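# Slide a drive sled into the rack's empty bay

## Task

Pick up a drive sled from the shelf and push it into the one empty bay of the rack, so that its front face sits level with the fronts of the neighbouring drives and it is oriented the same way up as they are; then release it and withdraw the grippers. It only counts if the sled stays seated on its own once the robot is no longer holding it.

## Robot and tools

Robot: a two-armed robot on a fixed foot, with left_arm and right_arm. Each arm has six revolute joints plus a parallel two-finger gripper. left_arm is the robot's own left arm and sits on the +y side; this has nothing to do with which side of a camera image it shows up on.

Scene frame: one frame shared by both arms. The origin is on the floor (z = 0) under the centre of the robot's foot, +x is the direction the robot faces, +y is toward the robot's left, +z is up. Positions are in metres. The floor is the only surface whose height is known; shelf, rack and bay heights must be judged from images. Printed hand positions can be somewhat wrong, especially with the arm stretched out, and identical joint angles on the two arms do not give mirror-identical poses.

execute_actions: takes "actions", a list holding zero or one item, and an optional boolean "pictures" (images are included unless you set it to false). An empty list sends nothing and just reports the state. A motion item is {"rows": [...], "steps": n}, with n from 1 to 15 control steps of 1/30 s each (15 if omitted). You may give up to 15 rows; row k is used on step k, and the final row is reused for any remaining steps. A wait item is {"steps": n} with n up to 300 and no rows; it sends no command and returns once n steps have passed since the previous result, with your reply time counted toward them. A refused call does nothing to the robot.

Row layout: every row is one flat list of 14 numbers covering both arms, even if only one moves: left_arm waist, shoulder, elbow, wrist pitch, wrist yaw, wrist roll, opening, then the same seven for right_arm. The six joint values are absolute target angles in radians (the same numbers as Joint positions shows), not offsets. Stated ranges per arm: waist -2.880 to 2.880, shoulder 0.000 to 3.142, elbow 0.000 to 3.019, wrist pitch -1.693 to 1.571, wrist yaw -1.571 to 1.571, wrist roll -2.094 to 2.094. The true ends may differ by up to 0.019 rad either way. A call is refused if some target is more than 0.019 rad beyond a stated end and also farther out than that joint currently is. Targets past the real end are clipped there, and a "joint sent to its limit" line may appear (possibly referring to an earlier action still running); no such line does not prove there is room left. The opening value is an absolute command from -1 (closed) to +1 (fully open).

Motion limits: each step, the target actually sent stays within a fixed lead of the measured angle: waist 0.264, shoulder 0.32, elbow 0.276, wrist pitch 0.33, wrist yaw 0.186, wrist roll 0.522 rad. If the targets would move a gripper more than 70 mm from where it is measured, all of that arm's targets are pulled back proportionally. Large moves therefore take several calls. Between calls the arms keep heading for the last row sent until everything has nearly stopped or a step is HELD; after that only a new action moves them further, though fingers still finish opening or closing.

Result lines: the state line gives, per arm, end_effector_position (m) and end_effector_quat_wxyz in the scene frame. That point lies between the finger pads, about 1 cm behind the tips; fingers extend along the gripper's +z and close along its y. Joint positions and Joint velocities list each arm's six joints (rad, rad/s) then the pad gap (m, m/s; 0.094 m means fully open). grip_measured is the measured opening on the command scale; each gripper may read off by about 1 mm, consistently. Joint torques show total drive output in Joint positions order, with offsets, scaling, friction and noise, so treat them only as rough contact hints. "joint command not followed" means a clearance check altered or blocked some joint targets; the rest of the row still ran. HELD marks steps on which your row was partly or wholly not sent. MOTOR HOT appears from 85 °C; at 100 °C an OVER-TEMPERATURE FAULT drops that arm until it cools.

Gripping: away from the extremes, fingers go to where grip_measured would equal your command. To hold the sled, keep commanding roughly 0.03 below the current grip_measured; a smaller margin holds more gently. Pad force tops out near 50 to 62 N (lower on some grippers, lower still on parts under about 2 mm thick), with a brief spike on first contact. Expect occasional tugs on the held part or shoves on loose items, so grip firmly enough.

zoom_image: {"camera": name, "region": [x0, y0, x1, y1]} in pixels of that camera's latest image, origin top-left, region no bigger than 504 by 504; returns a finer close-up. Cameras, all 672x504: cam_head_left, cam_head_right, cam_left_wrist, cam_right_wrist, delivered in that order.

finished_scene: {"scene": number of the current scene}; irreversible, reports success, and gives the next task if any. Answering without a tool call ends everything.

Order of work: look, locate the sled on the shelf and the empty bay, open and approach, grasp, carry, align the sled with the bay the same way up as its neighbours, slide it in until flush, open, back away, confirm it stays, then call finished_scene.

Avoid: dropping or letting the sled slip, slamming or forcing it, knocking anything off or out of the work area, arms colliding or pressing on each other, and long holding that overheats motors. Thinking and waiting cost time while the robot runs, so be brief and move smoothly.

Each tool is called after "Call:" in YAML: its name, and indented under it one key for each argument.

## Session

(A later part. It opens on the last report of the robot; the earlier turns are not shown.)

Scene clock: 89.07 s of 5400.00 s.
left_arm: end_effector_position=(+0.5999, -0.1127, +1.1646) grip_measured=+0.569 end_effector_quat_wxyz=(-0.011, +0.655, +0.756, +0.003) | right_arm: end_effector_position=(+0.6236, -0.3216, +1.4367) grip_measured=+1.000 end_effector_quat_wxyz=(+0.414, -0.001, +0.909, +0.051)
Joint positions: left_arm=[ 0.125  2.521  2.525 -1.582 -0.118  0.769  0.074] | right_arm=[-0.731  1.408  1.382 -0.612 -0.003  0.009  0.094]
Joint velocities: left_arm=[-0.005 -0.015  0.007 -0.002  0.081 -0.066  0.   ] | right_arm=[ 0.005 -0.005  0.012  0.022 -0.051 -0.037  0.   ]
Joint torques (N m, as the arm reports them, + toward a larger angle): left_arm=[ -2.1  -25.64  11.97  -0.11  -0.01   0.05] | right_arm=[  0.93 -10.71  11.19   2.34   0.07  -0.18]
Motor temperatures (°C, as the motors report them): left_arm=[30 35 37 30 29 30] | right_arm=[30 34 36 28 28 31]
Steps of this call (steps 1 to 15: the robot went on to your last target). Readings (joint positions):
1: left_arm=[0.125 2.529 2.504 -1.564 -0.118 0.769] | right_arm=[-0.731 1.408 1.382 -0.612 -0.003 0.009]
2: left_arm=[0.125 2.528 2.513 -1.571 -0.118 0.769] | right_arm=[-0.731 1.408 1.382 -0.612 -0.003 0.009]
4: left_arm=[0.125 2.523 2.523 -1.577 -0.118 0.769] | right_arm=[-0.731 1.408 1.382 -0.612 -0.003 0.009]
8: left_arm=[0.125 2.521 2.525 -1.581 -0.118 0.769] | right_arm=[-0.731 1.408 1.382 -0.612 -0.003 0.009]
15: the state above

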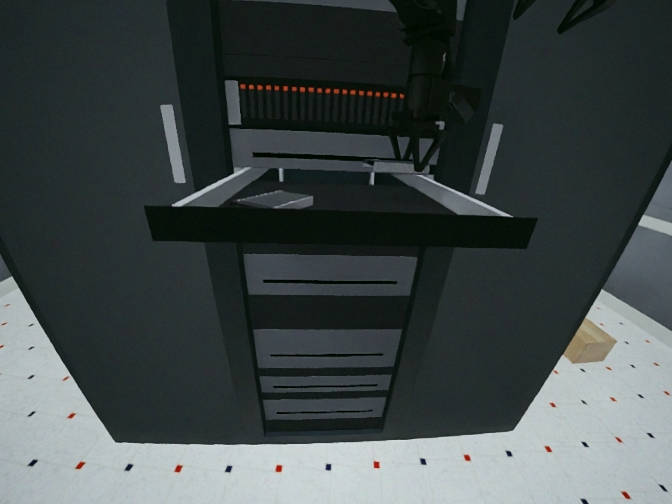

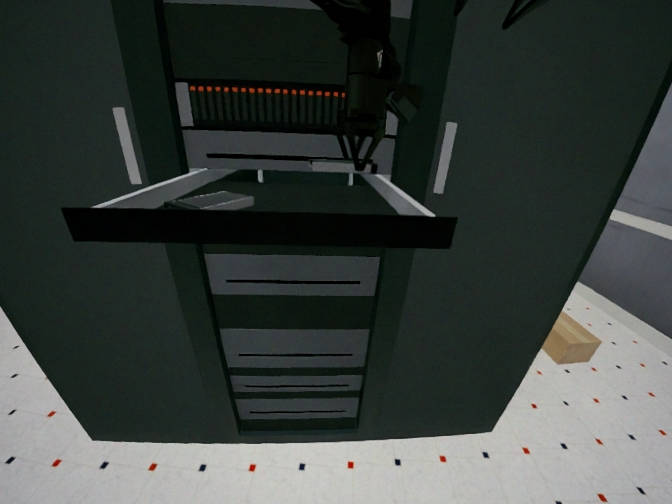

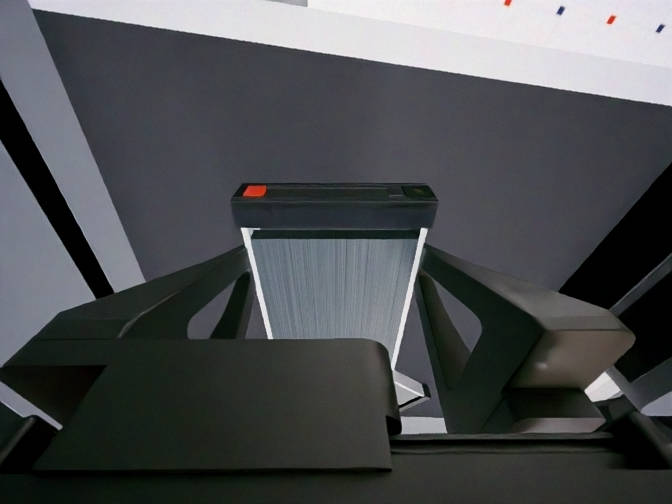

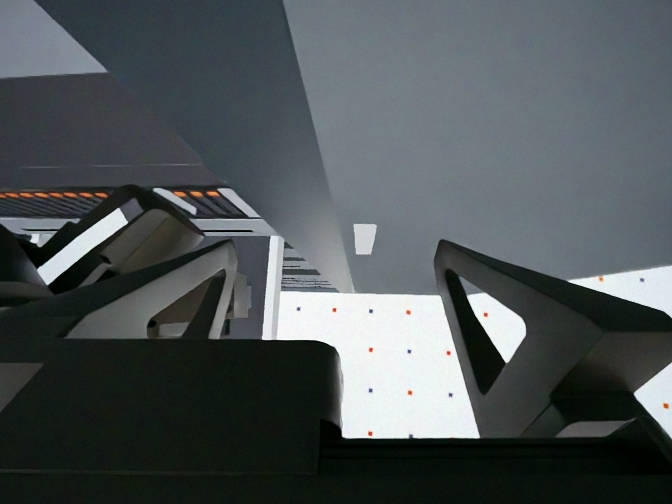

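Call:
execute_actions:
  actions:
    - {"rows": [ [0.122, 2.48, 2.546, -1.592, -0.122, 0.784, 0.53, -0.724, 1.403, 1.40, -0.59, 0.0, 0.0, 1.0], [0.124, 2.46, 2.517, -1.584, -0.122, 0.784, 0.53, -0.724, 1.403, 1.40, -0.59, 0.0, 0.0, 1.0], [0.127, 2.44, 2.489, -1.576, -0.122, 0.784, 0.53, -0.724, 1.403, 1.40, -0.59, 0.0, 0.0, 1.0], [0.130, 2.42, 2.460, -1.568, -0.122, 0.784, 0.53, -0.724, 1.403, 1.40, -0.59, 0.0, 0.0, 1.0], [0.132, 2.40, 2.431, -1.560, -0.122, 0.784, 0.53, -0.724, 1.403, 1.40, -0.59, 0.0, 0.0, 1.0], [0.135, 2.38, 2.402, -1.552, -0.122, 0.784, 0.53, -0.724, 1.403, 1.40, -0.59, 0.0, 0.0, 1.0], [0.138, 2.36, 2.373, -1.544, -0.122, 0.784, 0.53, -0.724, 1.403, 1.40, -0.59, 0.0, 0.0, 1.0], [0.141, 2.34, 2.344, -1.536, -0.122, 0.784, 0.53, -0.724, 1.403, 1.40, -0.59, 0.0, 0.0, 1.0], [0.143, 2.32, 2.316, -1.528, -0.122, 0.784, 0.53, -0.724, 1.403, 1.40, -0.59, 0.0, 0.0, 1.0], [0.146, 2.30, 2.287, -1.520, -0.122, 0.784, 0.53, -0.724, 1.403, 1.40, -0.59, 0.0, 0.0, 1.0], [0.149, 2.28, 2.258, -1.512, -0.122, 0.784, 0.53, -0.724, 1.403, 1.40, -0.59, 0.0, 0.0, 1.0], [0.151, 2.26, 2.229, -1.504, -0.122, 0.784, 0.53, -0.724, 1.403, 1.40, -0.59, 0.0, 0.0, 1.0], [0.154, 2.24, 2.200, -1.496, -0.122, 0.784, 0.53, -0.724, 1.403, 1.40, -0.59, 0.0, 0.0, 1.0], [0.157, 2.22, 2.171, -1.488, -0.122, 0.784, 0.53, -0.724, 1.403, 1.40, -0.59, 0.0, 0.0, 1.0], [0.160, 2.20, 2.1425, -1.480, -0.122, 0.784, 0.53, -0.724, 1.403, 1.40, -0.59, 0.0, 0.0, 1.0] ], "steps": 15}
  pictures: false

Call:
execute_actions:
  actions:
    - {"rows": [ [0.162, 2.18, 2.114, -1.472, -0.08, 0.80, 0.53, -0.724, 1.403, 1.40, -0.59, 0.0, 0.0, 1.0], [0.165, 2.16, 2.085, -1.464, -0.04, 0.82, 0.53, -0.724, 1.403, 1.40, -0.59, 0.0, 0.0, 1.0], [0.168, 2.14, 2.056, -1.456, 0.0, 0.84, 0.53, -0.724, 1.403, 1.40, -0.59, 0.0, 0.0, 1.0], [0.170, 2.12, 2.027, -1.448, 0.04, 0.86, 0.53, -0.724, 1.403, 1.40, -0.59, 0.0, 0.0, 1.0], [0.173, 2.10, 1.998, -1.440, 0.08, 0.88, 0.53, -0.724, 1.403, 1.40, -0.59, 0.0, 0.0, 1.0], [0.176, 2.08, 1.970, -1.432, 0.12, 0.90, 0.53, -0.724, 1.403, 1.40, -0.59, 0.0, 0.0, 1.0], [0.178, 2.06, 1.941, -1.424, 0.16, 0.92, 0.53, -0.724, 1.403, 1.40, -0.59, 0.0, 0.0, 1.0], [0.181, 2.04, 1.912, -1.416, 0.20, 0.94, 0.53, -0.724, 1.403, 1.40, -0.59, 0.0, 0.0, 1.0], [0.184, 2.02, 1.883, -1.408, 0.24, 0.96, 0.53, -0.724, 1.403, 1.40, -0.59, 0.0, 0.0, 1.0], [0.186, 2.00, 1.854, -1.400, 0.28, 0.98, 0.53, -0.724, 1.403, 1.40, -0.59, 0.0, 0.0, 1.0], [0.189, 1.98, 1.825, -1.392, 0.32, 1.00, 0.53, -0.724, 1.403, 1.40, -0.59, 0.0, 0.0, 1.0], [0.192, 1.96, 1.797, -1.384, 0.36, 1.02, 0.53, -0.724, 1.403, 1.40, -0.59, 0.0, 0.0, 1.0], [0.195, 1.94, 1.768, -1.376, 0.40, 1.04, 0.53, -0.724, 1.403, 1.40, -0.59, 0.0, 0.0, 1.0], [0.197, 1.92, 1.739, -1.368, 0.44, 1.06, 0.53, -0.724, 1.403, 1.40, -0.59, 0.0, 0.0, 1.0], [0.200, 1.90, 1.710, -1.360, 0.48, 1.08, 0.53, -0.724, 1.403, 1.40, -0.59, 0.0, 0.0, 1.0] ], "steps": 15}
  pictures: false

Call:
execute_actions:
  actions:
    - {"rows": [ [0.205, 1.90, 1.71, -1.32, 0.52, 1.11, 0.53, -0.724, 1.403, 1.40, -0.59, 0.0, 0.0, 1.0], [0.21, 1.90, 1.71, -1.28, 0.56, 1.14, 0.53, -0.724, 1.403, 1.40, -0.59, 0.0, 0.0, 1.0], [0.215, 1.90, 1.71, -1.24, 0.60, 1.17, 0.53, -0.724, 1.403, 1.40, -0.59, 0.0, 0.0, 1.0], [0.22, 1.90, 1.71, -1.20, 0.64, 1.20, 0.53, -0.724, 1.403, 1.40, -0.59, 0.0, 0.0, 1.0], [0.225, 1.90, 1.71, -1.16, 0.68, 1.23, 0.53, -0.724, 1.403, 1.40, -0.59, 0.0, 0.0, 1.0], [0.23, 1.90, 1.71, -1.12, 0.72, 1.26, 0.53, -0.724, 1.403, 1.40, -0.59, 0.0, 0.0, 1.0], [0.235, 1.90, 1.71, -1.08, 0.76, 1.29, 0.53, -0.724, 1.403, 1.40, -0.59, 0.0, 0.0, 1.0], [0.24, 1.90, 1.71, -1.04, 0.80, 1.32, 0.53, -0.724, 1.403, 1.40, -0.59, 0.0, 0.0, 1.0], [0.245, 1.90, 1.71, -1.00, 0.84, 1.35, 0.53, -0.724, 1.403, 1.40, -0.59, 0.0, 0.0, 1.0], [0.25, 1.90, 1.71, -0.96, 0.88, 1.38, 0.53, -0.724, 1.403, 1.40, -0.59, 0.0, 0.0, 1.0], [0.255, 1.90, 1.71, -0.92, 0.92, 1.41, 0.53, -0.724, 1.403, 1.40, -0.59, 0.0, 0.0, 1.0], [0.26, 1.90, 1.71, -0.88, 0.96, 1.44, 0.53, -0.724, 1.403, 1.40, -0.59, 0.0, 0.0, 1.0], [0.265, 1.90, 1.71, -0.84, 1.00, 1.47, 0.53, -0.724, 1.403, 1.40, -0.59, 0.0, 0.0, 1.0], [0.27, 1.90, 1.71, -0.80, 1.05, 1.50, 0.53, -0.724, 1.403, 1.40, -0.59, 0.0, 0.0, 1.0], [0.275, 1.90, 1.71, -0.76, 1.104, 1.53, 0.53, -0.724, 1.403, 1.40, -0.59, 0.0, 0.0, 1.0] ], "steps": 15}

Scene clock: 96.37 s of 5400.00 s.
left_arm: end_effector_position=(+0.5618, -0.0646, +1.2051) grip_measured=+0.569 end_effector_quat_wxyz=(-0.028, +0.650, +0.759, +0.002) | right_arm: end_effector_position=(+0.6236, -0.3216, +1.4367) grip_measured=+1.000 end_effector_quat_wxyz=(+0.414, -0.001, +0.909, +0.051)
Joint positions: left_arm=[ 0.14   2.277  2.18  -1.514 -0.118  0.769  0.074] | right_arm=[-0.731  1.408  1.382 -0.612 -0.003  0.009  0.094]
Joint velocities: left_arm=[ 0.112 -0.728 -0.794  0.242  0.022  0.081 -0.001] | right_arm=[-0.005 -0.005 -0.002  0.017 -0.022 -0.051  0.   ]
Joint torques (N m, as the arm reports them, + toward a larger angle): left_arm=[ -0.31 -24.74   8.86   1.01   0.04   0.04] | right_arm=[  1.04 -10.63  11.19   2.32   0.07  -0.19]
Motor temperatures (°C, as the motors report them): left_arm=[30 36 38 30 29 30] | right_arm=[30 34 37 28 28 31]
Steps of this call (steps 1 to 15: the robot went on to your last target; steps 16 to 90: nothing new was sent; then 3.80 s passed at rest; steps 91 to 105: all 15 steps of this action). Readings (joint positions):
91: left_arm=[0.125 2.521 2.525 -1.582 -0.118 0.769] | right_arm=[-0.731 1.408 1.382 -0.612 -0.003 0.009]
92: left_arm=[0.125 2.519 2.521 -1.582 -0.118 0.769] | right_arm=[-0.731 1.408 1.382 -0.612 -0.003 0.009]
94: left_arm=[0.125 2.503 2.489 -1.581 -0.118 0.769] | right_arm=[-0.731 1.408 1.382 -0.612 -0.003 0.009]
98: left_arm=[0.126 2.435 2.375 -1.567 -0.118 0.769] | right_arm=[-0.731 1.408 1.382 -0.612 -0.003 0.009]
105: the state above

Scene clock: 96.87 s of 5400.00 s.
left_arm: end_effector_position=(+0.4532, -0.0569, +1.2624) grip_measured=+0.569 end_effector_quat_wxyz=(+0.023, +0.678, +0.682, -0.272) | right_arm: end_effector_position=(+0.6236, -0.3216, +1.4367) grip_measured=+1.000 end_effector_quat_wxyz=(+0.414, -0.001, +0.909, +0.051)
Joint positions: left_arm=[ 0.188  1.967  1.75  -1.393  0.439  0.983  0.074] | right_arm=[-0.731  1.408  1.382 -0.612 -0.003  0.009  0.094]
Joint velocities: left_arm=[ 0.034 -0.562 -0.842  0.271  1.106  0.608 -0.002] | right_arm=[-0.015 -0.005 -0.022  0.012  0.022 -0.007  0.   ]
Joint torques (N m, as the arm reports them, + toward a larger angle): left_arm=[ -0.82 -21.26   8.38   0.88   0.56   0.1 ] | right_arm=[  1.02 -10.62  11.19   2.35   0.06  -0.18]
Motor temperatures (°C, as the motors report them): left_arm=[30 36 38 30 29 30] | right_arm=[30 34 37 28 28 31]
Steps of this call (steps 1 to 15: all 15 steps of this action). Readings (joint positions):
1: left_arm=[0.144 2.253 2.153 -1.506 -0.104 0.772] | right_arm=[-0.731 1.408 1.382 -0.612 -0.003 0.009]
2: left_arm=[0.149 2.229 2.125 -1.498 -0.073 0.777] | right_arm=[-0.731 1.408 1.382 -0.612 -0.003 0.009]
4: left_arm=[0.160 2.183 2.070 -1.481 0.001 0.796] | right_arm=[-0.731 1.408 1.382 -0.612 -0.003 0.009]
8: left_arm=[0.176 2.098 1.956 -1.450 0.160 0.854] | right_arm=[-0.731 1.408 1.382 -0.612 -0.003 0.009]
15: the state above

Scene clock: 97.37 s of 5400.00 s.
left_arm: end_effector_position=(+0.5071, -0.1152, +1.3549) grip_measured=+0.570 end_effector_quat_wxyz=(+0.403, +0.724, +0.390, -0.402) | right_arm: end_effector_position=(+0.6236, -0.3216, +1.4367) grip_measured=+1.000 end_effector_quat_wxyz=(+0.414, -0.001, +0.909, +0.051)
Joint positions: left_arm=[ 0.26   1.922  1.692 -0.866  1.05   1.388  0.074] | right_arm=[-0.731  1.408  1.382 -0.612 -0.003  0.009  0.094]
Joint velocities: left_arm=[ 0.181 -0.015 -0.002  1.175  1.414  0.857 -0.   ] | right_arm=[-0.005 -0.015 -0.027 -0.012 -0.051  0.007  0.   ]
Joint torques (N m, as the arm reports them, + toward a larger angle): left_arm=[ -0.98 -20.81   9.85   1.82   0.83   0.  ] | right_arm=[  1.05 -10.63  11.18   2.34   0.07  -0.18]
Motor temperatures (°C, as the motors report them): left_arm=[30 36 38 30 29 30] | right_arm=[30 34 37 28 28 31]
Steps of this call (steps 1 to 15: all 15 steps of this action). Readings (joint positions):
1: left_arm=[0.190 1.950 1.723 -1.383 0.479 1.004] | right_arm=[-0.731 1.408 1.382 -0.612 -0.003 0.009]
2: left_arm=[0.191 1.937 1.704 -1.366 0.518 1.026] | right_arm=[-0.731 1.408 1.382 -0.612 -0.003 0.009]
4: left_arm=[0.196 1.925 1.692 -1.307 0.598 1.076] | right_arm=[-0.731 1.408 1.382 -0.612 -0.003 0.009]
8: left_arm=[0.214 1.922 1.692 -1.142 0.758 1.185] | right_arm=[-0.731 1.408 1.382 -0.612 -0.003 0.009]
15: the state above

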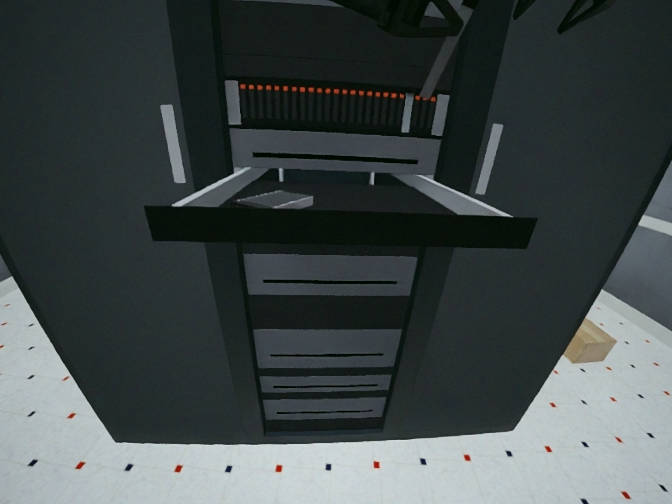

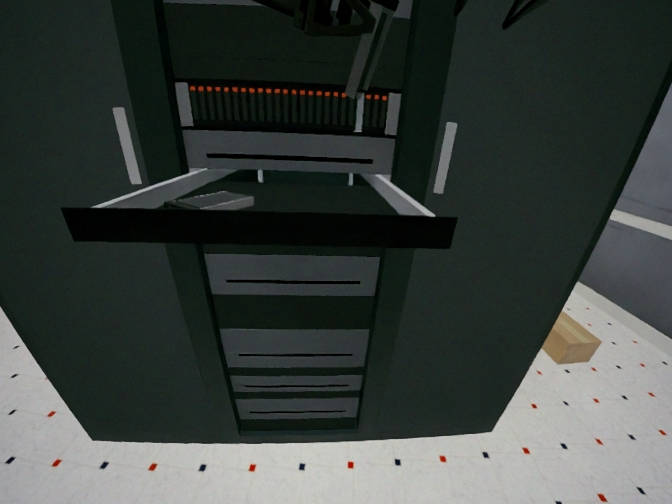

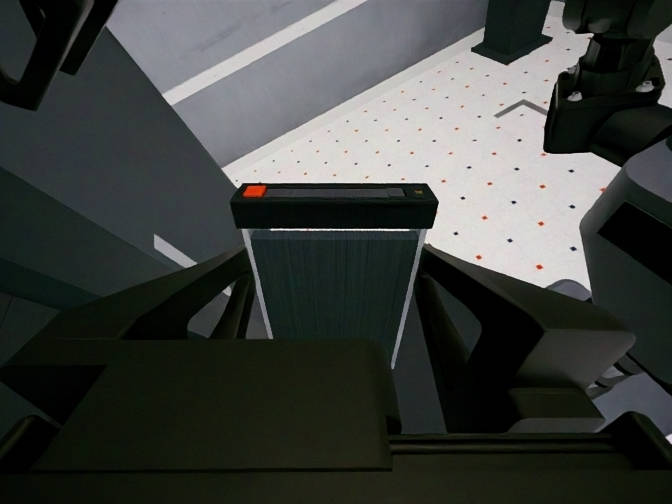

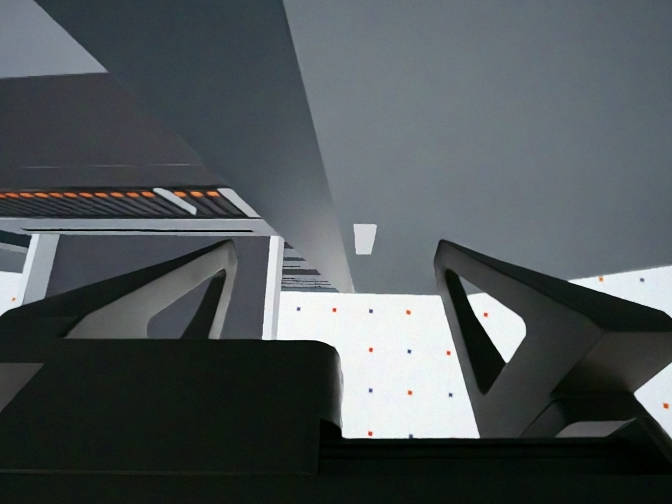

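Call:
execute_actions:
  actions:
    - {"rows": [ [0.276, 1.909, 1.702, -0.717, 1.106, 1.541, 0.53, -0.724, 1.403, 1.40, -0.59, 0.0, 0.0, 1.0], [0.278, 1.917, 1.694, -0.674, 1.106, 1.551, 0.53, -0.724, 1.403, 1.40, -0.59, 0.0, 0.0, 1.0], [0.279, 1.926, 1.686, -0.631, 1.106, 1.562, 0.53, -0.724, 1.403, 1.40, -0.59, 0.0, 0.0, 1.0], [0.281, 1.934, 1.679, -0.587, 1.106, 1.572, 0.53, -0.724, 1.403, 1.40, -0.59, 0.0, 0.0, 1.0], [0.282, 1.943, 1.671, -0.544, 1.106, 1.583, 0.53, -0.724, 1.403, 1.40, -0.59, 0.0, 0.0, 1.0], [0.284, 1.951, 1.663, -0.501, 1.106, 1.593, 0.53, -0.724, 1.403, 1.40, -0.59, 0.0, 0.0, 1.0], [0.285, 1.960, 1.655, -0.458, 1.106, 1.604, 0.53, -0.724, 1.403, 1.40, -0.59, 0.0, 0.0, 1.0], [0.286, 1.968, 1.647, -0.415, 1.106, 1.614, 0.53, -0.724, 1.403, 1.40, -0.59, 0.0, 0.0, 1.0], [0.288, 1.977, 1.639, -0.372, 1.106, 1.625, 0.53, -0.724, 1.403, 1.40, -0.59, 0.0, 0.0, 1.0], [0.289, 1.985, 1.631, -0.329, 1.106, 1.635, 0.53, -0.724, 1.403, 1.40, -0.59, 0.0, 0.0, 1.0], [0.291, 1.994, 1.623, -0.286, 1.106, 1.646, 0.53, -0.724, 1.403, 1.40, -0.59, 0.0, 0.0, 1.0], [0.292, 2.002, 1.616, -0.242, 1.106, 1.656, 0.53, -0.724, 1.403, 1.40, -0.59, 0.0, 0.0, 1.0], [0.294, 2.011, 1.608, -0.199, 1.106, 1.667, 0.53, -0.724, 1.403, 1.40, -0.59, 0.0, 0.0, 1.0], [0.295, 2.019, 1.600, -0.156, 1.106, 1.677, 0.53, -0.724, 1.403, 1.40, -0.59, 0.0, 0.0, 1.0], [0.2965, 2.028, 1.592, -0.113, 1.106, 1.688, 0.53, -0.724, 1.403, 1.40, -0.59, 0.0, 0.0, 1.0] ], "steps": 15}
  pictures: false

Call:
execute_actions:
  actions:
    - {"rows": [ [0.298, 2.037, 1.584, -0.070, 1.106, 1.699, 0.53, -0.724, 1.403, 1.40, -0.59, 0.0, 0.0, 1.0], [0.299, 2.045, 1.576, -0.027, 1.106, 1.709, 0.53, -0.724, 1.403, 1.40, -0.59, 0.0, 0.0, 1.0], [0.301, 2.054, 1.568, 0.016, 1.106, 1.720, 0.53, -0.724, 1.403, 1.40, -0.59, 0.0, 0.0, 1.0], [0.302, 2.062, 1.561, 0.060, 1.106, 1.730, 0.53, -0.724, 1.403, 1.40, -0.59, 0.0, 0.0, 1.0], [0.304, 2.071, 1.553, 0.103, 1.106, 1.741, 0.53, -0.724, 1.403, 1.40, -0.59, 0.0, 0.0, 1.0], [0.305, 2.079, 1.545, 0.146, 1.106, 1.751, 0.53, -0.724, 1.403, 1.40, -0.59, 0.0, 0.0, 1.0], [0.307, 2.088, 1.537, 0.189, 1.106, 1.762, 0.53, -0.724, 1.403, 1.40, -0.59, 0.0, 0.0, 1.0], [0.308, 2.096, 1.529, 0.232, 1.106, 1.772, 0.53, -0.724, 1.403, 1.40, -0.59, 0.0, 0.0, 1.0], [0.309, 2.105, 1.521, 0.275, 1.106, 1.783, 0.53, -0.724, 1.403, 1.40, -0.59, 0.0, 0.0, 1.0], [0.311, 2.113, 1.513, 0.318, 1.106, 1.793, 0.53, -0.724, 1.403, 1.40, -0.59, 0.0, 0.0, 1.0], [0.312, 2.122, 1.505, 0.361, 1.106, 1.804, 0.53, -0.724, 1.403, 1.40, -0.59, 0.0, 0.0, 1.0], [0.314, 2.130, 1.498, 0.405, 1.106, 1.814, 0.53, -0.724, 1.403, 1.40, -0.59, 0.0, 0.0, 1.0], [0.315, 2.139, 1.490, 0.448, 1.106, 1.825, 0.53, -0.724, 1.403, 1.40, -0.59, 0.0, 0.0, 1.0], [0.317, 2.147, 1.482, 0.491, 1.106, 1.835, 0.53, -0.724, 1.403, 1.40, -0.59, 0.0, 0.0, 1.0], [0.318, 2.156, 1.474, 0.534, 1.106, 1.846, 0.53, -0.724, 1.403, 1.40, -0.59, 0.0, 0.0, 1.0] ], "steps": 15}
  pictures: false

Call:
execute_actions:
  actions:
    - {"steps": 25}

Scene clock: 102.07 s of 5400.00 s.
left_arm: end_effector_position=(+0.5616, -0.1364, +1.3226) grip_measured=+0.570 end_effector_quat_wxyz=(+0.598, +0.748, +0.179, -0.226) | right_arm: end_effector_position=(+0.6236, -0.3216, +1.4367) grip_measured=+1.000 end_effector_quat_wxyz=(+0.414, -0.001, +0.909, +0.051)
Joint positions: left_arm=[ 0.282  2.005  1.599 -0.229  1.1    1.628  0.074] | right_arm=[-0.731  1.408  1.382 -0.612 -0.003  0.009  0.094]
Joint velocities: left_arm=[ 0.044  0.347 -0.286  1.253 -0.022  0.286  0.   ] | right_arm=[-0.005  0.005 -0.002  0.022 -0.022 -0.037  0.   ]
Joint torques (N m, as the arm reports them, + toward a larger angle): left_arm=[ -0.9  -19.88   8.95   2.45   0.88   0.07] | right_arm=[  1.07 -10.72  11.17   2.34   0.07  -0.18]
Motor temperatures (°C, as the motors report them): left_arm=[30 36 38 30 29 30] | right_arm=[30 34 37 28 28 31]
Steps of this call (steps 1 to 30: the robot went on to your last target; steps 31 to 90: nothing new was sent; then 1.20 s passed at rest; steps 91 to 105: all 15 steps of this action). Readings (joint positions):
91: left_arm=[0.279 1.920 1.691 -0.782 1.097 1.515] | right_arm=[-0.731 1.408 1.382 -0.612 -0.003 0.009]
92: left_arm=[0.279 1.920 1.688 -0.761 1.098 1.518] | right_arm=[-0.731 1.408 1.382 -0.612 -0.003 0.009]
94: left_arm=[0.279 1.920 1.680 -0.694 1.098 1.529] | right_arm=[-0.731 1.408 1.382 -0.612 -0.003 0.009]
98: left_arm=[0.279 1.935 1.658 -0.528 1.099 1.560] | right_arm=[-0.731 1.408 1.382 -0.612 -0.003 0.009]
105: the state above

Scene clock: 102.57 s of 5400.00 s.
left_arm: end_effector_position=(+0.5826, -0.1340, +1.2557) grip_measured=+0.570 end_effector_quat_wxyz=(+0.695, +0.718, +0.024, -0.038) | right_arm: end_effector_position=(+0.6236, -0.3216, +1.4367) grip_measured=+1.000 end_effector_quat_wxyz=(+0.414, -0.001, +0.909, +0.051)
Joint positions: left_arm=[0.309 2.141 1.478 0.413 1.1   1.784 0.074] | right_arm=[-0.731  1.408  1.382 -0.612 -0.003  0.009  0.094]
Joint velocities: left_arm=[ 0.024  0.2   -0.203  1.306  0.022  0.3   -0.001] | right_arm=[-0.005 -0.005 -0.012 -0.002  0.051  0.022  0.   ]
Joint torques (N m, as the arm reports them, + toward a larger angle): left_arm=[ -0.38 -19.96   7.95   2.68   0.59  -0.02] | right_arm=[  1.07 -10.71  11.19   2.34   0.06  -0.18]
Motor temperatures (°C, as the motors report them): left_arm=[30 36 38 30 29 30] | right_arm=[30 34 37 28 28 31]
Steps of this call (steps 1 to 15: all 15 steps of this action). Readings (joint positions):
1: left_arm=[0.284 2.018 1.590 -0.187 1.100 1.638] | right_arm=[-0.731 1.408 1.382 -0.612 -0.003 0.009]
2: left_arm=[0.286 2.030 1.580 -0.145 1.100 1.648] | right_arm=[-0.731 1.408 1.382 -0.612 -0.003 0.009]
4: left_arm=[0.290 2.053 1.561 -0.061 1.100 1.669] | right_arm=[-0.731 1.408 1.382 -0.612 -0.003 0.009]
8: left_arm=[0.298 2.091 1.528 0.110 1.100 1.711] | right_arm=[-0.731 1.408 1.382 -0.612 -0.003 0.009]
15: the state above

Scene clock: 103.40 s of 5400.00 s.
left_arm: end_effector_position=(+0.5817, -0.1317, +1.2426) grip_measured=+0.570 end_effector_quat_wxyz=(+0.703, +0.712, -0.002, -0.006) | right_arm: end_effector_position=(+0.6236, -0.3216, +1.4367) grip_measured=+1.000 end_effector_quat_wxyz=(+0.414, -0.001, +0.909, +0.051)
Joint positions: left_arm=[0.313 2.166 1.459 0.499 1.1   1.829 0.074] | right_arm=[-0.731  1.408  1.382 -0.612 -0.003  0.009  0.094]
Joint velocities: left_arm=[-0.015 -0.005  0.002  0.007  0.007 -0.022 -0.   ] | right_arm=[-0.015  0.015  0.007  0.002 -0.022  0.022  0.   ]
Joint torques (N m, as the arm reports them, + toward a larger angle): left_arm=[ -0.87 -20.81   8.07   2.97   0.55   0.01] | right_arm=[  1.05 -10.69  11.18   2.34   0.07  -0.18]
Motor temperatures (°C, as the motors report them): left_arm=[30 36 38 30 29 30] | right_arm=[30 34 37 28 28 31]
Steps of this call (steps 1 to 25: the robot went on to your last target). Readings (joint positions):
1: left_arm=[0.310 2.148 1.472 0.449 1.100 1.793] | right_arm=[-0.731 1.408 1.382 -0.612 -0.003 0.009]
2: left_arm=[0.311 2.153 1.468 0.470 1.100 1.801] | right_arm=[-0.731 1.408 1.382 -0.612 -0.003 0.009]
4: left_arm=[0.313 2.161 1.462 0.488 1.100 1.811] | right_arm=[-0.731 1.408 1.382 -0.612 -0.003 0.009]
8: left_arm=[0.313 2.166 1.459 0.495 1.100 1.822] | right_arm=[-0.731 1.408 1.382 -0.612 -0.003 0.009]
25: the state above

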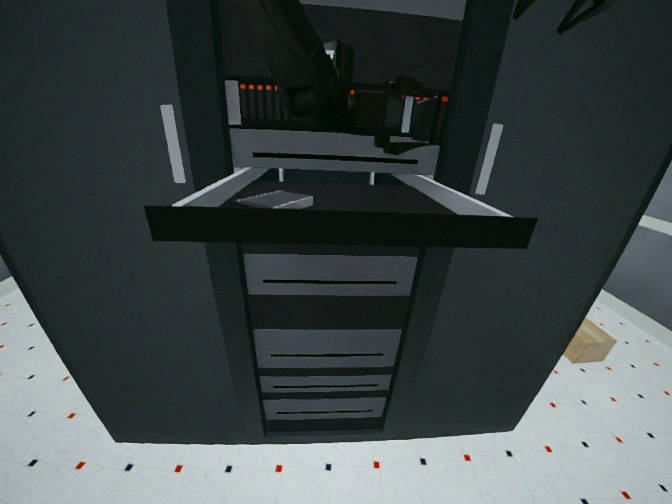

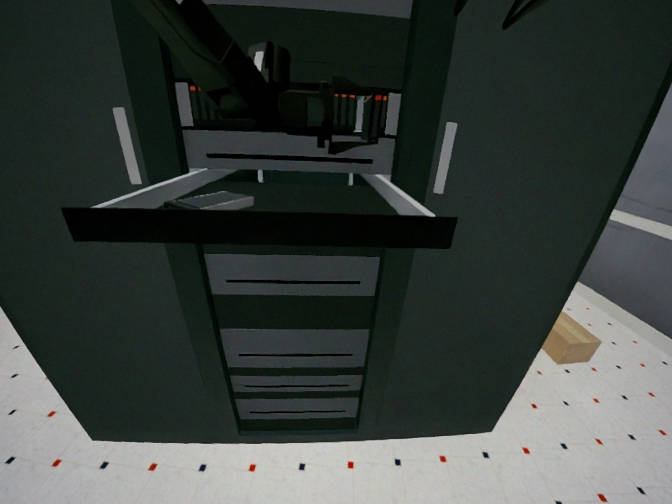

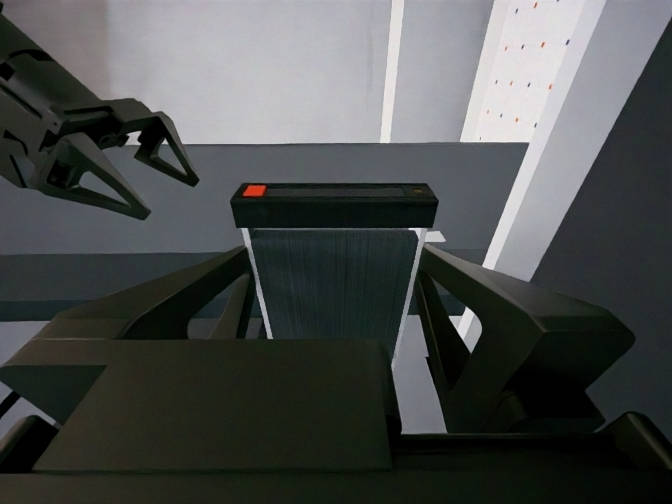

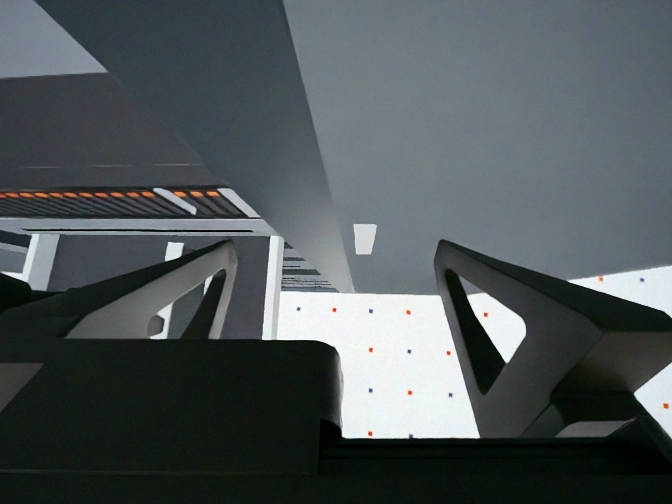

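Call:
zoom_image:
  camera: "cam_head_left"
  region: [320, 50, 480, 170]

Call:
zoom_image:
  camera: "cam_head_right"
  region: [270, 50, 430, 170]

Region (320, 50, 480, 170) of cam_head_left's 672x504 image, scaled by 3.150, with more detail than that image has; it fills the top 378 rows of this view, and the rest is white.

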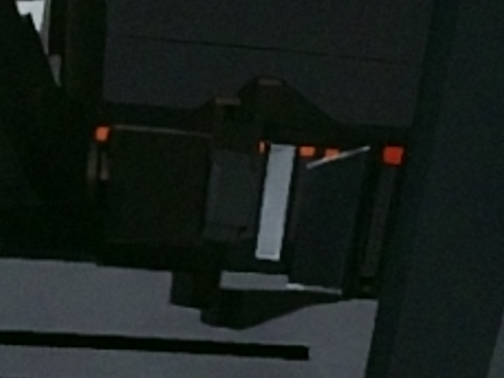

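Region (270, 50, 430, 170) of cam_head_right's 672x504 image, scaled by 3.150, with more detail than that image has; it fills the top 378 rows of this view, and the rest is white.

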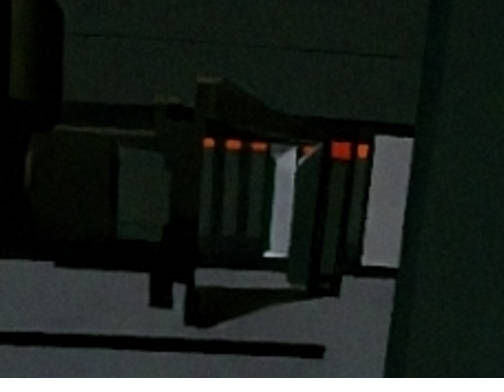

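Call:
execute_actions:
  actions:
    - {"rows": [ [0.318, 2.156, 1.474, 0.534, 1.106, 1.846, 0.53, -0.70, 1.403, 1.40, -0.59, 0.0, 0.0, 1.0], [0.318, 2.156, 1.474, 0.534, 1.106, 1.846, 0.53, -0.68, 1.403, 1.40, -0.59, 0.0, 0.0, 1.0], [0.318, 2.156, 1.474, 0.534, 1.106, 1.846, 0.53, -0.66, 1.403, 1.40, -0.59, 0.0, 0.0, 1.0], [0.318, 2.156, 1.474, 0.534, 1.106, 1.846, 0.53, -0.64, 1.403, 1.40, -0.59, 0.0, 0.0, 1.0], [0.318, 2.156, 1.474, 0.534, 1.106, 1.846, 0.53, -0.62, 1.403, 1.40, -0.59, 0.0, 0.0, 1.0], [0.318, 2.156, 1.474, 0.534, 1.106, 1.846, 0.53, -0.60, 1.403, 1.40, -0.59, 0.0, 0.0, 1.0], [0.318, 2.156, 1.474, 0.534, 1.106, 1.846, 0.53, -0.58, 1.403, 1.40, -0.59, 0.0, 0.0, 1.0], [0.318, 2.156, 1.474, 0.534, 1.106, 1.846, 0.53, -0.56, 1.403, 1.40, -0.59, 0.0, 0.0, 1.0], [0.318, 2.156, 1.474, 0.534, 1.106, 1.846, 0.53, -0.54, 1.403, 1.40, -0.59, 0.0, 0.0, 1.0], [0.318, 2.156, 1.474, 0.534, 1.106, 1.846, 0.53, -0.52, 1.403, 1.40, -0.59, 0.0, 0.0, 1.0], [0.318, 2.156, 1.474, 0.534, 1.106, 1.846, 0.53, -0.50, 1.403, 1.40, -0.59, 0.0, 0.0, 1.0], [0.318, 2.156, 1.474, 0.534, 1.106, 1.846, 0.53, -0.485, 1.403, 1.40, -0.59, 0.0, 0.0, 1.0], [0.318, 2.156, 1.474, 0.534, 1.106, 1.846, 0.53, -0.47, 1.403, 1.40, -0.59, 0.0, 0.0, 1.0], [0.318, 2.156, 1.474, 0.534, 1.106, 1.846, 0.53, -0.46, 1.403, 1.40, -0.59, 0.0, 0.0, 1.0], [0.318, 2.156, 1.474, 0.534, 1.106, 1.846, 0.53, -0.45, 1.403, 1.40, -0.59, 0.0, 0.0, 1.0] ], "steps": 15}
  pictures: false

Call:
execute_actions:
  actions:
    - {"steps": 25}

Scene clock: 110.40 s of 5400.00 s.
left_arm: end_effector_position=(+0.5817, -0.1317, +1.2426) grip_measured=+0.570 end_effector_quat_wxyz=(+0.703, +0.712, -0.002, -0.006) | right_arm: end_effector_position=(+0.5953, -0.1654, +1.4514) grip_measured=+1.000 end_effector_quat_wxyz=(+0.414, -0.115, +0.896, +0.113)
Joint positions: left_arm=[0.313 2.166 1.459 0.499 1.1   1.829 0.074] | right_arm=[-0.467  1.408  1.382 -0.612 -0.     0.009  0.094]
Joint velocities: left_arm=[-0.005  0.005 -0.002 -0.002  0.066 -0.037 -0.   ] | right_arm=[ 0.464  0.005 -0.007 -0.007 -0.066  0.051  0.   ]
Joint torques (N m, as the arm reports them, + toward a larger angle): left_arm=[ -1.2  -20.81   8.     2.95   0.56   0.02] | right_arm=[ -0.3  -10.27  11.2    2.37  -0.04  -0.16]
Motor temperatures (°C, as the motors report them): left_arm=[30 35 37 30 29 30] | right_arm=[30 34 37 28 28 31]
Steps of this call (steps 1 to 15: the robot went on to your last target; steps 16 to 90: nothing new was sent; then 3.50 s passed at rest; steps 91 to 105: all 15 steps of this action). Readings (joint positions):
91: left_arm=[0.313 2.166 1.459 0.499 1.100 1.829] | right_arm=[-0.731 1.408 1.382 -0.612 -0.003 0.009]
92: left_arm=[0.313 2.166 1.459 0.499 1.100 1.829] | right_arm=[-0.728 1.408 1.382 -0.612 -0.002 0.009]
94: left_arm=[0.313 2.166 1.459 0.499 1.100 1.829] | right_arm=[-0.713 1.408 1.382 -0.612 -0.001 0.009]
98: left_arm=[0.313 2.166 1.459 0.499 1.100 1.829] | right_arm=[-0.635 1.408 1.382 -0.612 -0.000 0.009]
105: the state above

Scene clock: 111.23 s of 5400.00 s.
left_arm: end_effector_position=(+0.5817, -0.1317, +1.2426) grip_measured=+0.570 end_effector_quat_wxyz=(+0.703, +0.712, -0.002, -0.006) | right_arm: end_effector_position=(+0.5898, -0.1492, +1.4532) grip_measured=+1.000 end_effector_quat_wxyz=(+0.413, -0.128, +0.894, +0.119)
Joint positions: left_arm=[0.313 2.166 1.459 0.499 1.1   1.829 0.074] | right_arm=[-0.439  1.408  1.382 -0.612 -0.     0.008  0.094]
Joint velocities: left_arm=[ 0.005  0.005  0.007 -0.007 -0.037 -0.081 -0.   ] | right_arm=[-0.005 -0.005 -0.002 -0.002  0.007 -0.007  0.   ]
Joint torques (N m, as the arm reports them, + toward a larger angle): left_arm=[ -0.56 -20.27   8.12   2.99   0.57   0.  ] | right_arm=[ -0.15 -10.32  11.2    2.37  -0.04  -0.17]
Motor temperatures (°C, as the motors report them): left_arm=[30 35 37 30 29 30] | right_arm=[30 34 37 28 28 31]
Steps of this call (steps 1 to 25: the robot went on to your last target). Readings (joint positions):
1: left_arm=[0.313 2.166 1.459 0.499 1.100 1.829] | right_arm=[-0.454 1.408 1.382 -0.612 -0.000 0.009]
2: left_arm=[0.313 2.166 1.459 0.499 1.100 1.829] | right_arm=[-0.444 1.408 1.382 -0.612 -0.000 0.008]
4: left_arm=[0.313 2.166 1.459 0.499 1.100 1.829] | right_arm=[-0.439 1.408 1.382 -0.612 -0.000 0.008]
8: left_arm=[0.313 2.166 1.459 0.499 1.100 1.829] | right_arm=[-0.439 1.408 1.382 -0.612 -0.000 0.008]
25: the state above

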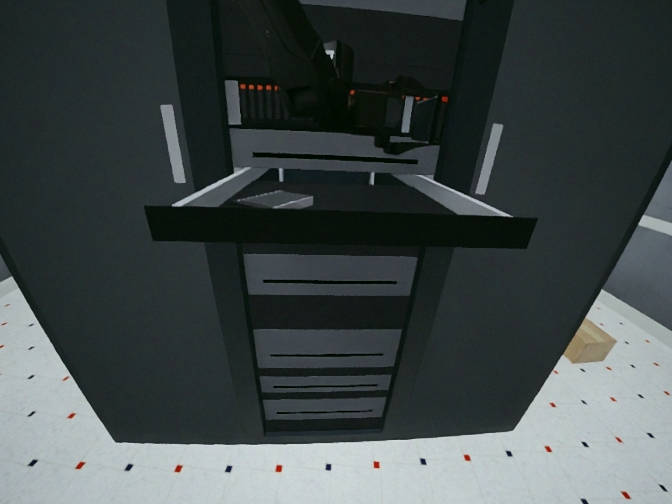

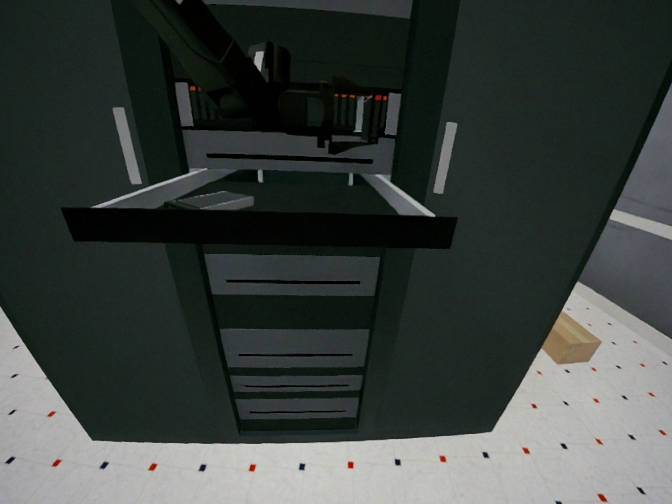

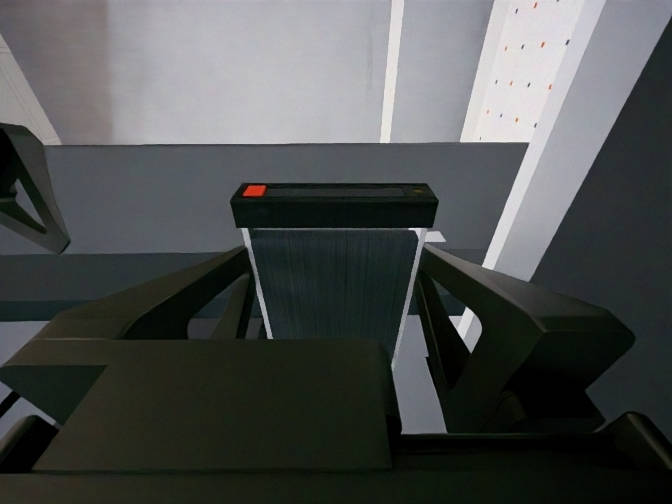

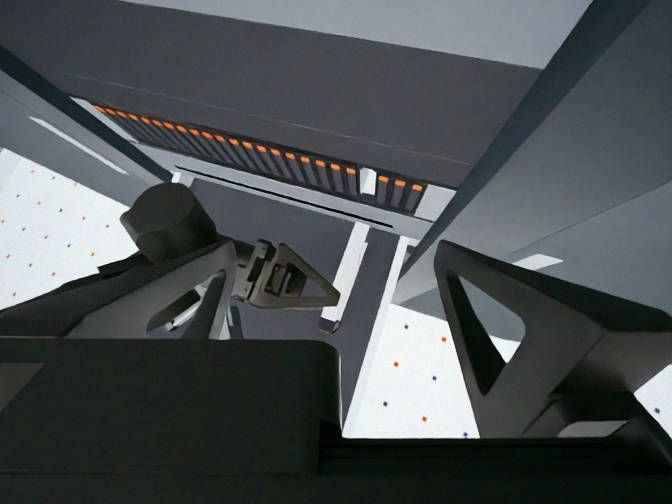

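Call:
zoom_image:
  camera: "cam_right_wrist"
  region: [240, 130, 460, 340]

Region (240, 130, 460, 340) of cam_right_wrist's 672x504 image, scaled by 2.291, with more detail than that image has; it fills the top 481 rows of this view, and the rest is white.

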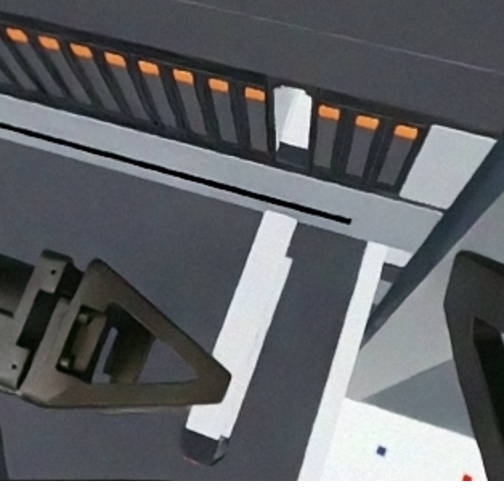

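Call:
execute_actions:
  actions:
    - {"rows": [ [0.321, 2.157, 1.486, 0.523, 1.108, 1.848, 0.53, -0.45, 1.403, 1.40, -0.59, 0.0, 0.0, 1.0], [0.324, 2.158, 1.497, 0.512, 1.110, 1.849, 0.53, -0.45, 1.403, 1.40, -0.59, 0.0, 0.0, 1.0], [0.328, 2.160, 1.509, 0.501, 1.112, 1.851, 0.53, -0.45, 1.403, 1.40, -0.59, 0.0, 0.0, 1.0], [0.331, 2.161, 1.520, 0.490, 1.114, 1.852, 0.53, -0.45, 1.403, 1.40, -0.59, 0.0, 0.0, 1.0], [0.334, 2.162, 1.532, 0.480, 1.116, 1.854, 0.53, -0.45, 1.403, 1.40, -0.59, 0.0, 0.0, 1.0], [0.337, 2.163, 1.544, 0.469, 1.118, 1.856, 0.53, -0.45, 1.403, 1.40, -0.59, 0.0, 0.0, 1.0], [0.340, 2.164, 1.555, 0.458, 1.120, 1.857, 0.53, -0.45, 1.403, 1.40, -0.59, 0.0, 0.0, 1.0], [0.344, 2.166, 1.567, 0.447, 1.122, 1.859, 0.53, -0.45, 1.403, 1.40, -0.59, 0.0, 0.0, 1.0], [0.347, 2.167, 1.578, 0.436, 1.124, 1.860, 0.53, -0.45, 1.403, 1.40, -0.59, 0.0, 0.0, 1.0], [0.350, 2.168, 1.590, 0.425, 1.126, 1.862, 0.53, -0.45, 1.403, 1.40, -0.59, 0.0, 0.0, 1.0] ], "steps": 15}
  pictures: false

Call:
execute_actions:
  actions:
    - {"steps": 20}

Scene clock: 119.30 s of 5400.00 s.
left_arm: end_effector_position=(+0.6143, -0.1184, +1.2631) grip_measured=+0.570 end_effector_quat_wxyz=(+0.706, +0.708, -0.006, +0.010) | right_arm: end_effector_position=(+0.5898, -0.1492, +1.4532) grip_measured=+1.000 end_effector_quat_wxyz=(+0.413, -0.128, +0.894, +0.119)
Joint positions: left_arm=[0.347 2.173 1.541 0.443 1.12  1.842 0.074] | right_arm=[-0.439  1.408  1.382 -0.612 -0.     0.008  0.094]
Joint velocities: left_arm=[ 0.054 -0.015  0.037 -0.012 -0.051  0.037 -0.001] | right_arm=[-0.005 -0.005 -0.007 -0.002 -0.007 -0.022  0.   ]
Joint torques (N m, as the arm reports them, + toward a larger angle): left_arm=[ -1.22 -21.41  10.92   1.06   0.58   0.03] | right_arm=[ -0.32 -10.34  11.19   2.37  -0.04  -0.17]
Motor temperatures (°C, as the motors report them): left_arm=[30 36 37 30 29 30] | right_arm=[30 34 37 28 28 31]
Steps of this call (steps 1 to 15: the robot went on to your last target; steps 16 to 90: nothing new was sent; then 4.57 s passed at rest; steps 91 to 105: all 15 steps of this action). Readings (joint positions):
91: left_arm=[0.313 2.166 1.459 0.499 1.101 1.829] | right_arm=[-0.439 1.408 1.382 -0.612 -0.000 0.008]
92: left_arm=[0.313 2.166 1.459 0.499 1.103 1.829] | right_arm=[-0.439 1.408 1.382 -0.612 -0.000 0.008]
94: left_arm=[0.314 2.166 1.459 0.499 1.107 1.831] | right_arm=[-0.439 1.408 1.382 -0.612 -0.000 0.008]
98: left_arm=[0.322 2.169 1.480 0.478 1.116 1.836] | right_arm=[-0.439 1.408 1.382 -0.612 -0.000 0.008]
105: the state above

Scene clock: 119.97 s of 5400.00 s.
left_arm: end_effector_position=(+0.6163, -0.1157, +1.2625) grip_measured=+0.570 end_effector_quat_wxyz=(+0.706, +0.709, -0.004, +0.011) | right_arm: end_effector_position=(+0.5898, -0.1492, +1.4532) grip_measured=+1.000 end_effector_quat_wxyz=(+0.413, -0.128, +0.894, +0.119)
Joint positions: left_arm=[0.352 2.173 1.543 0.439 1.121 1.845 0.074] | right_arm=[-0.439  1.408  1.382 -0.612 -0.     0.008  0.094]
Joint velocities: left_arm=[-0.005 -0.015 -0.027 -0.017 -0.007  0.007  0.   ] | right_arm=[-0.005 -0.005 -0.002 -0.022  0.037  0.051  0.   ]
Joint torques (N m, as the arm reports them, + toward a larger angle): left_arm=[ -1.1  -20.66  10.88   1.12   0.51   0.02] | right_arm=[ -0.33 -10.35  11.22   2.35  -0.04  -0.17]
Motor temperatures (°C, as the motors report them): left_arm=[30 36 37 30 29 30] | right_arm=[30 34 37 28 28 31]
Steps of this call (steps 1 to 15: the robot went on to your last target; steps 16 to 20: nothing new was sent). Readings (joint positions):
1: left_arm=[0.350 2.173 1.542 0.443 1.120 1.843] | right_arm=[-0.439 1.408 1.382 -0.612 -0.000 0.008]
2: left_arm=[0.351 2.173 1.543 0.443 1.120 1.843] | right_arm=[-0.439 1.408 1.382 -0.612 -0.000 0.008]
4: left_arm=[0.352 2.173 1.543 0.440 1.120 1.844] | right_arm=[-0.439 1.408 1.382 -0.612 -0.000 0.008]
8: left_arm=[0.352 2.173 1.543 0.439 1.121 1.844] | right_arm=[-0.439 1.408 1.382 -0.612 -0.000 0.008]
20: the state above
All arms were judged still, so your last target was given up. Only a new action makes them travel on or press farther. Fingers that are still opening or closing keep moving.

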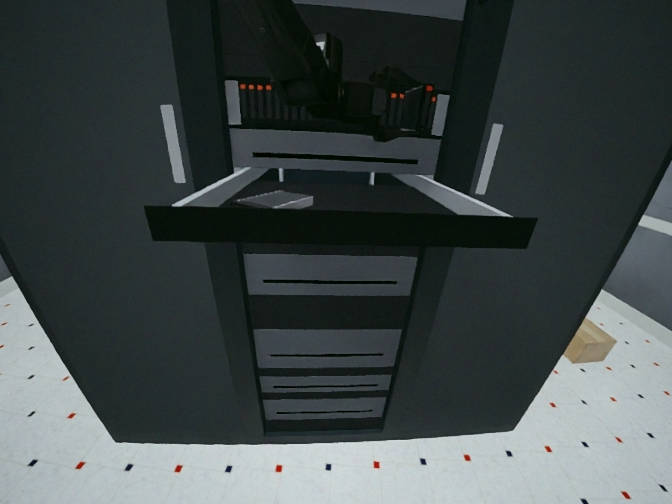

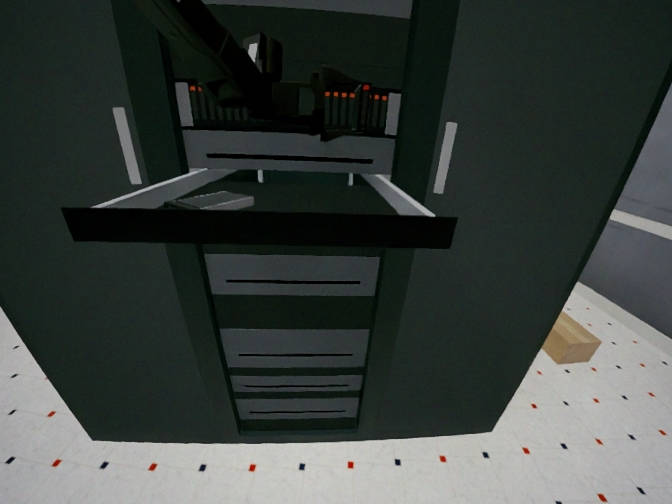

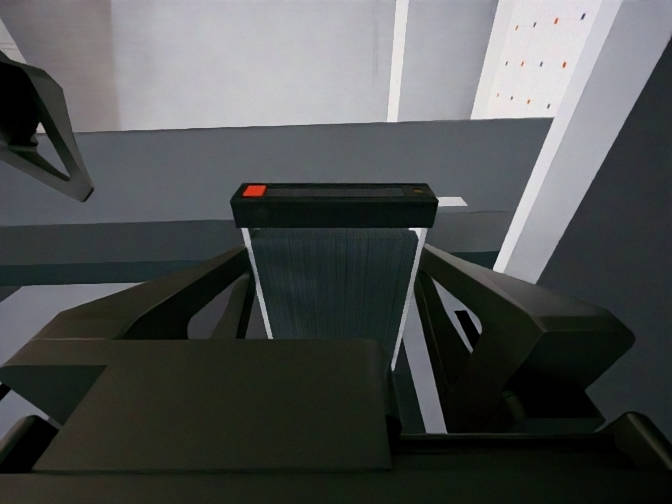

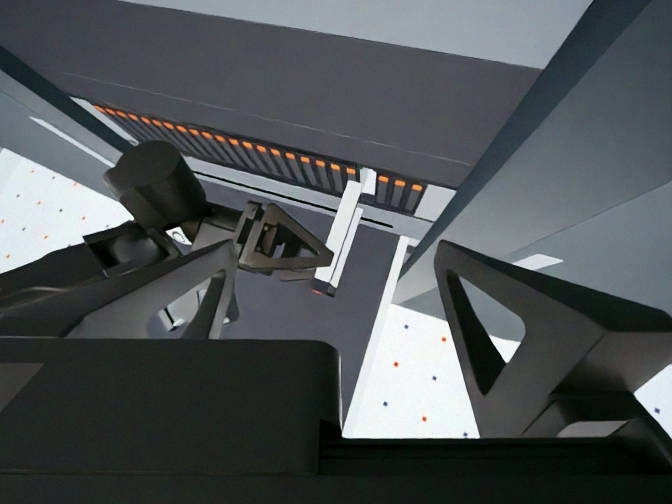

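Call:
zoom_image:
  camera: "cam_right_wrist"
  region: [280, 140, 440, 310]

Call:
zoom_image:
  camera: "cam_head_right"
  region: [290, 60, 410, 150]

Call:
zoom_image:
  camera: "cam_head_left"
  region: [340, 60, 460, 150]

Region (280, 140, 440, 310) of cam_right_wrist's 672x504 image, scaled by 2.965, with more detail than that image has; it fills the left 474 columns of this view, and the rest is white.

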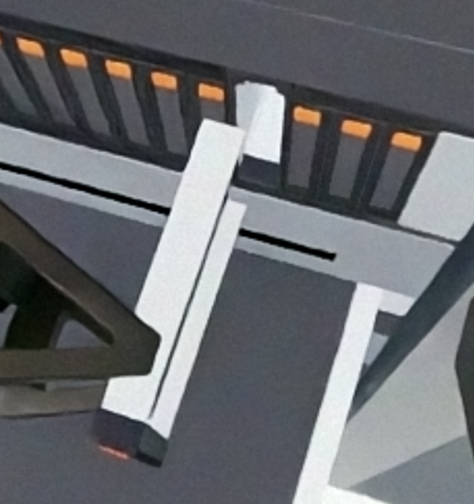

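Region (290, 60, 410, 150) of cam_head_right's 672x504 image, scaled by 4.200, with more detail than that image has; it fills the top 378 rows of this view, and the rest is white.

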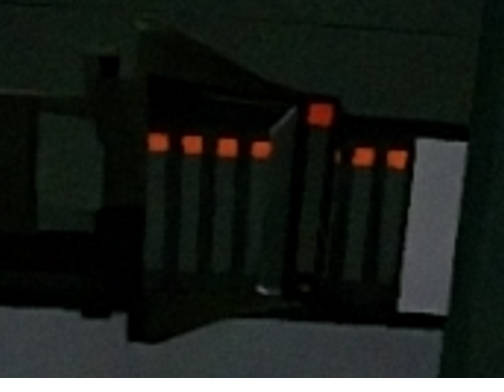

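Region (340, 60, 460, 150) of cam_head_left's 672x504 image, scaled by 4.200, with more detail than that image has; it fills the top 378 rows of this view, and the rest is white.

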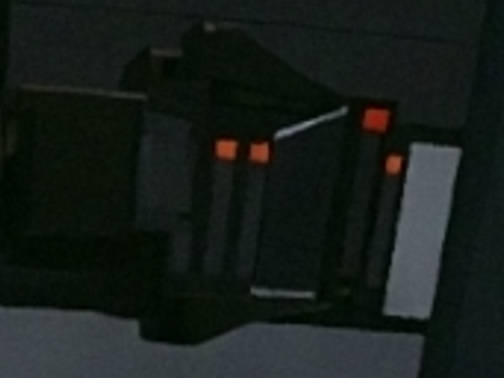

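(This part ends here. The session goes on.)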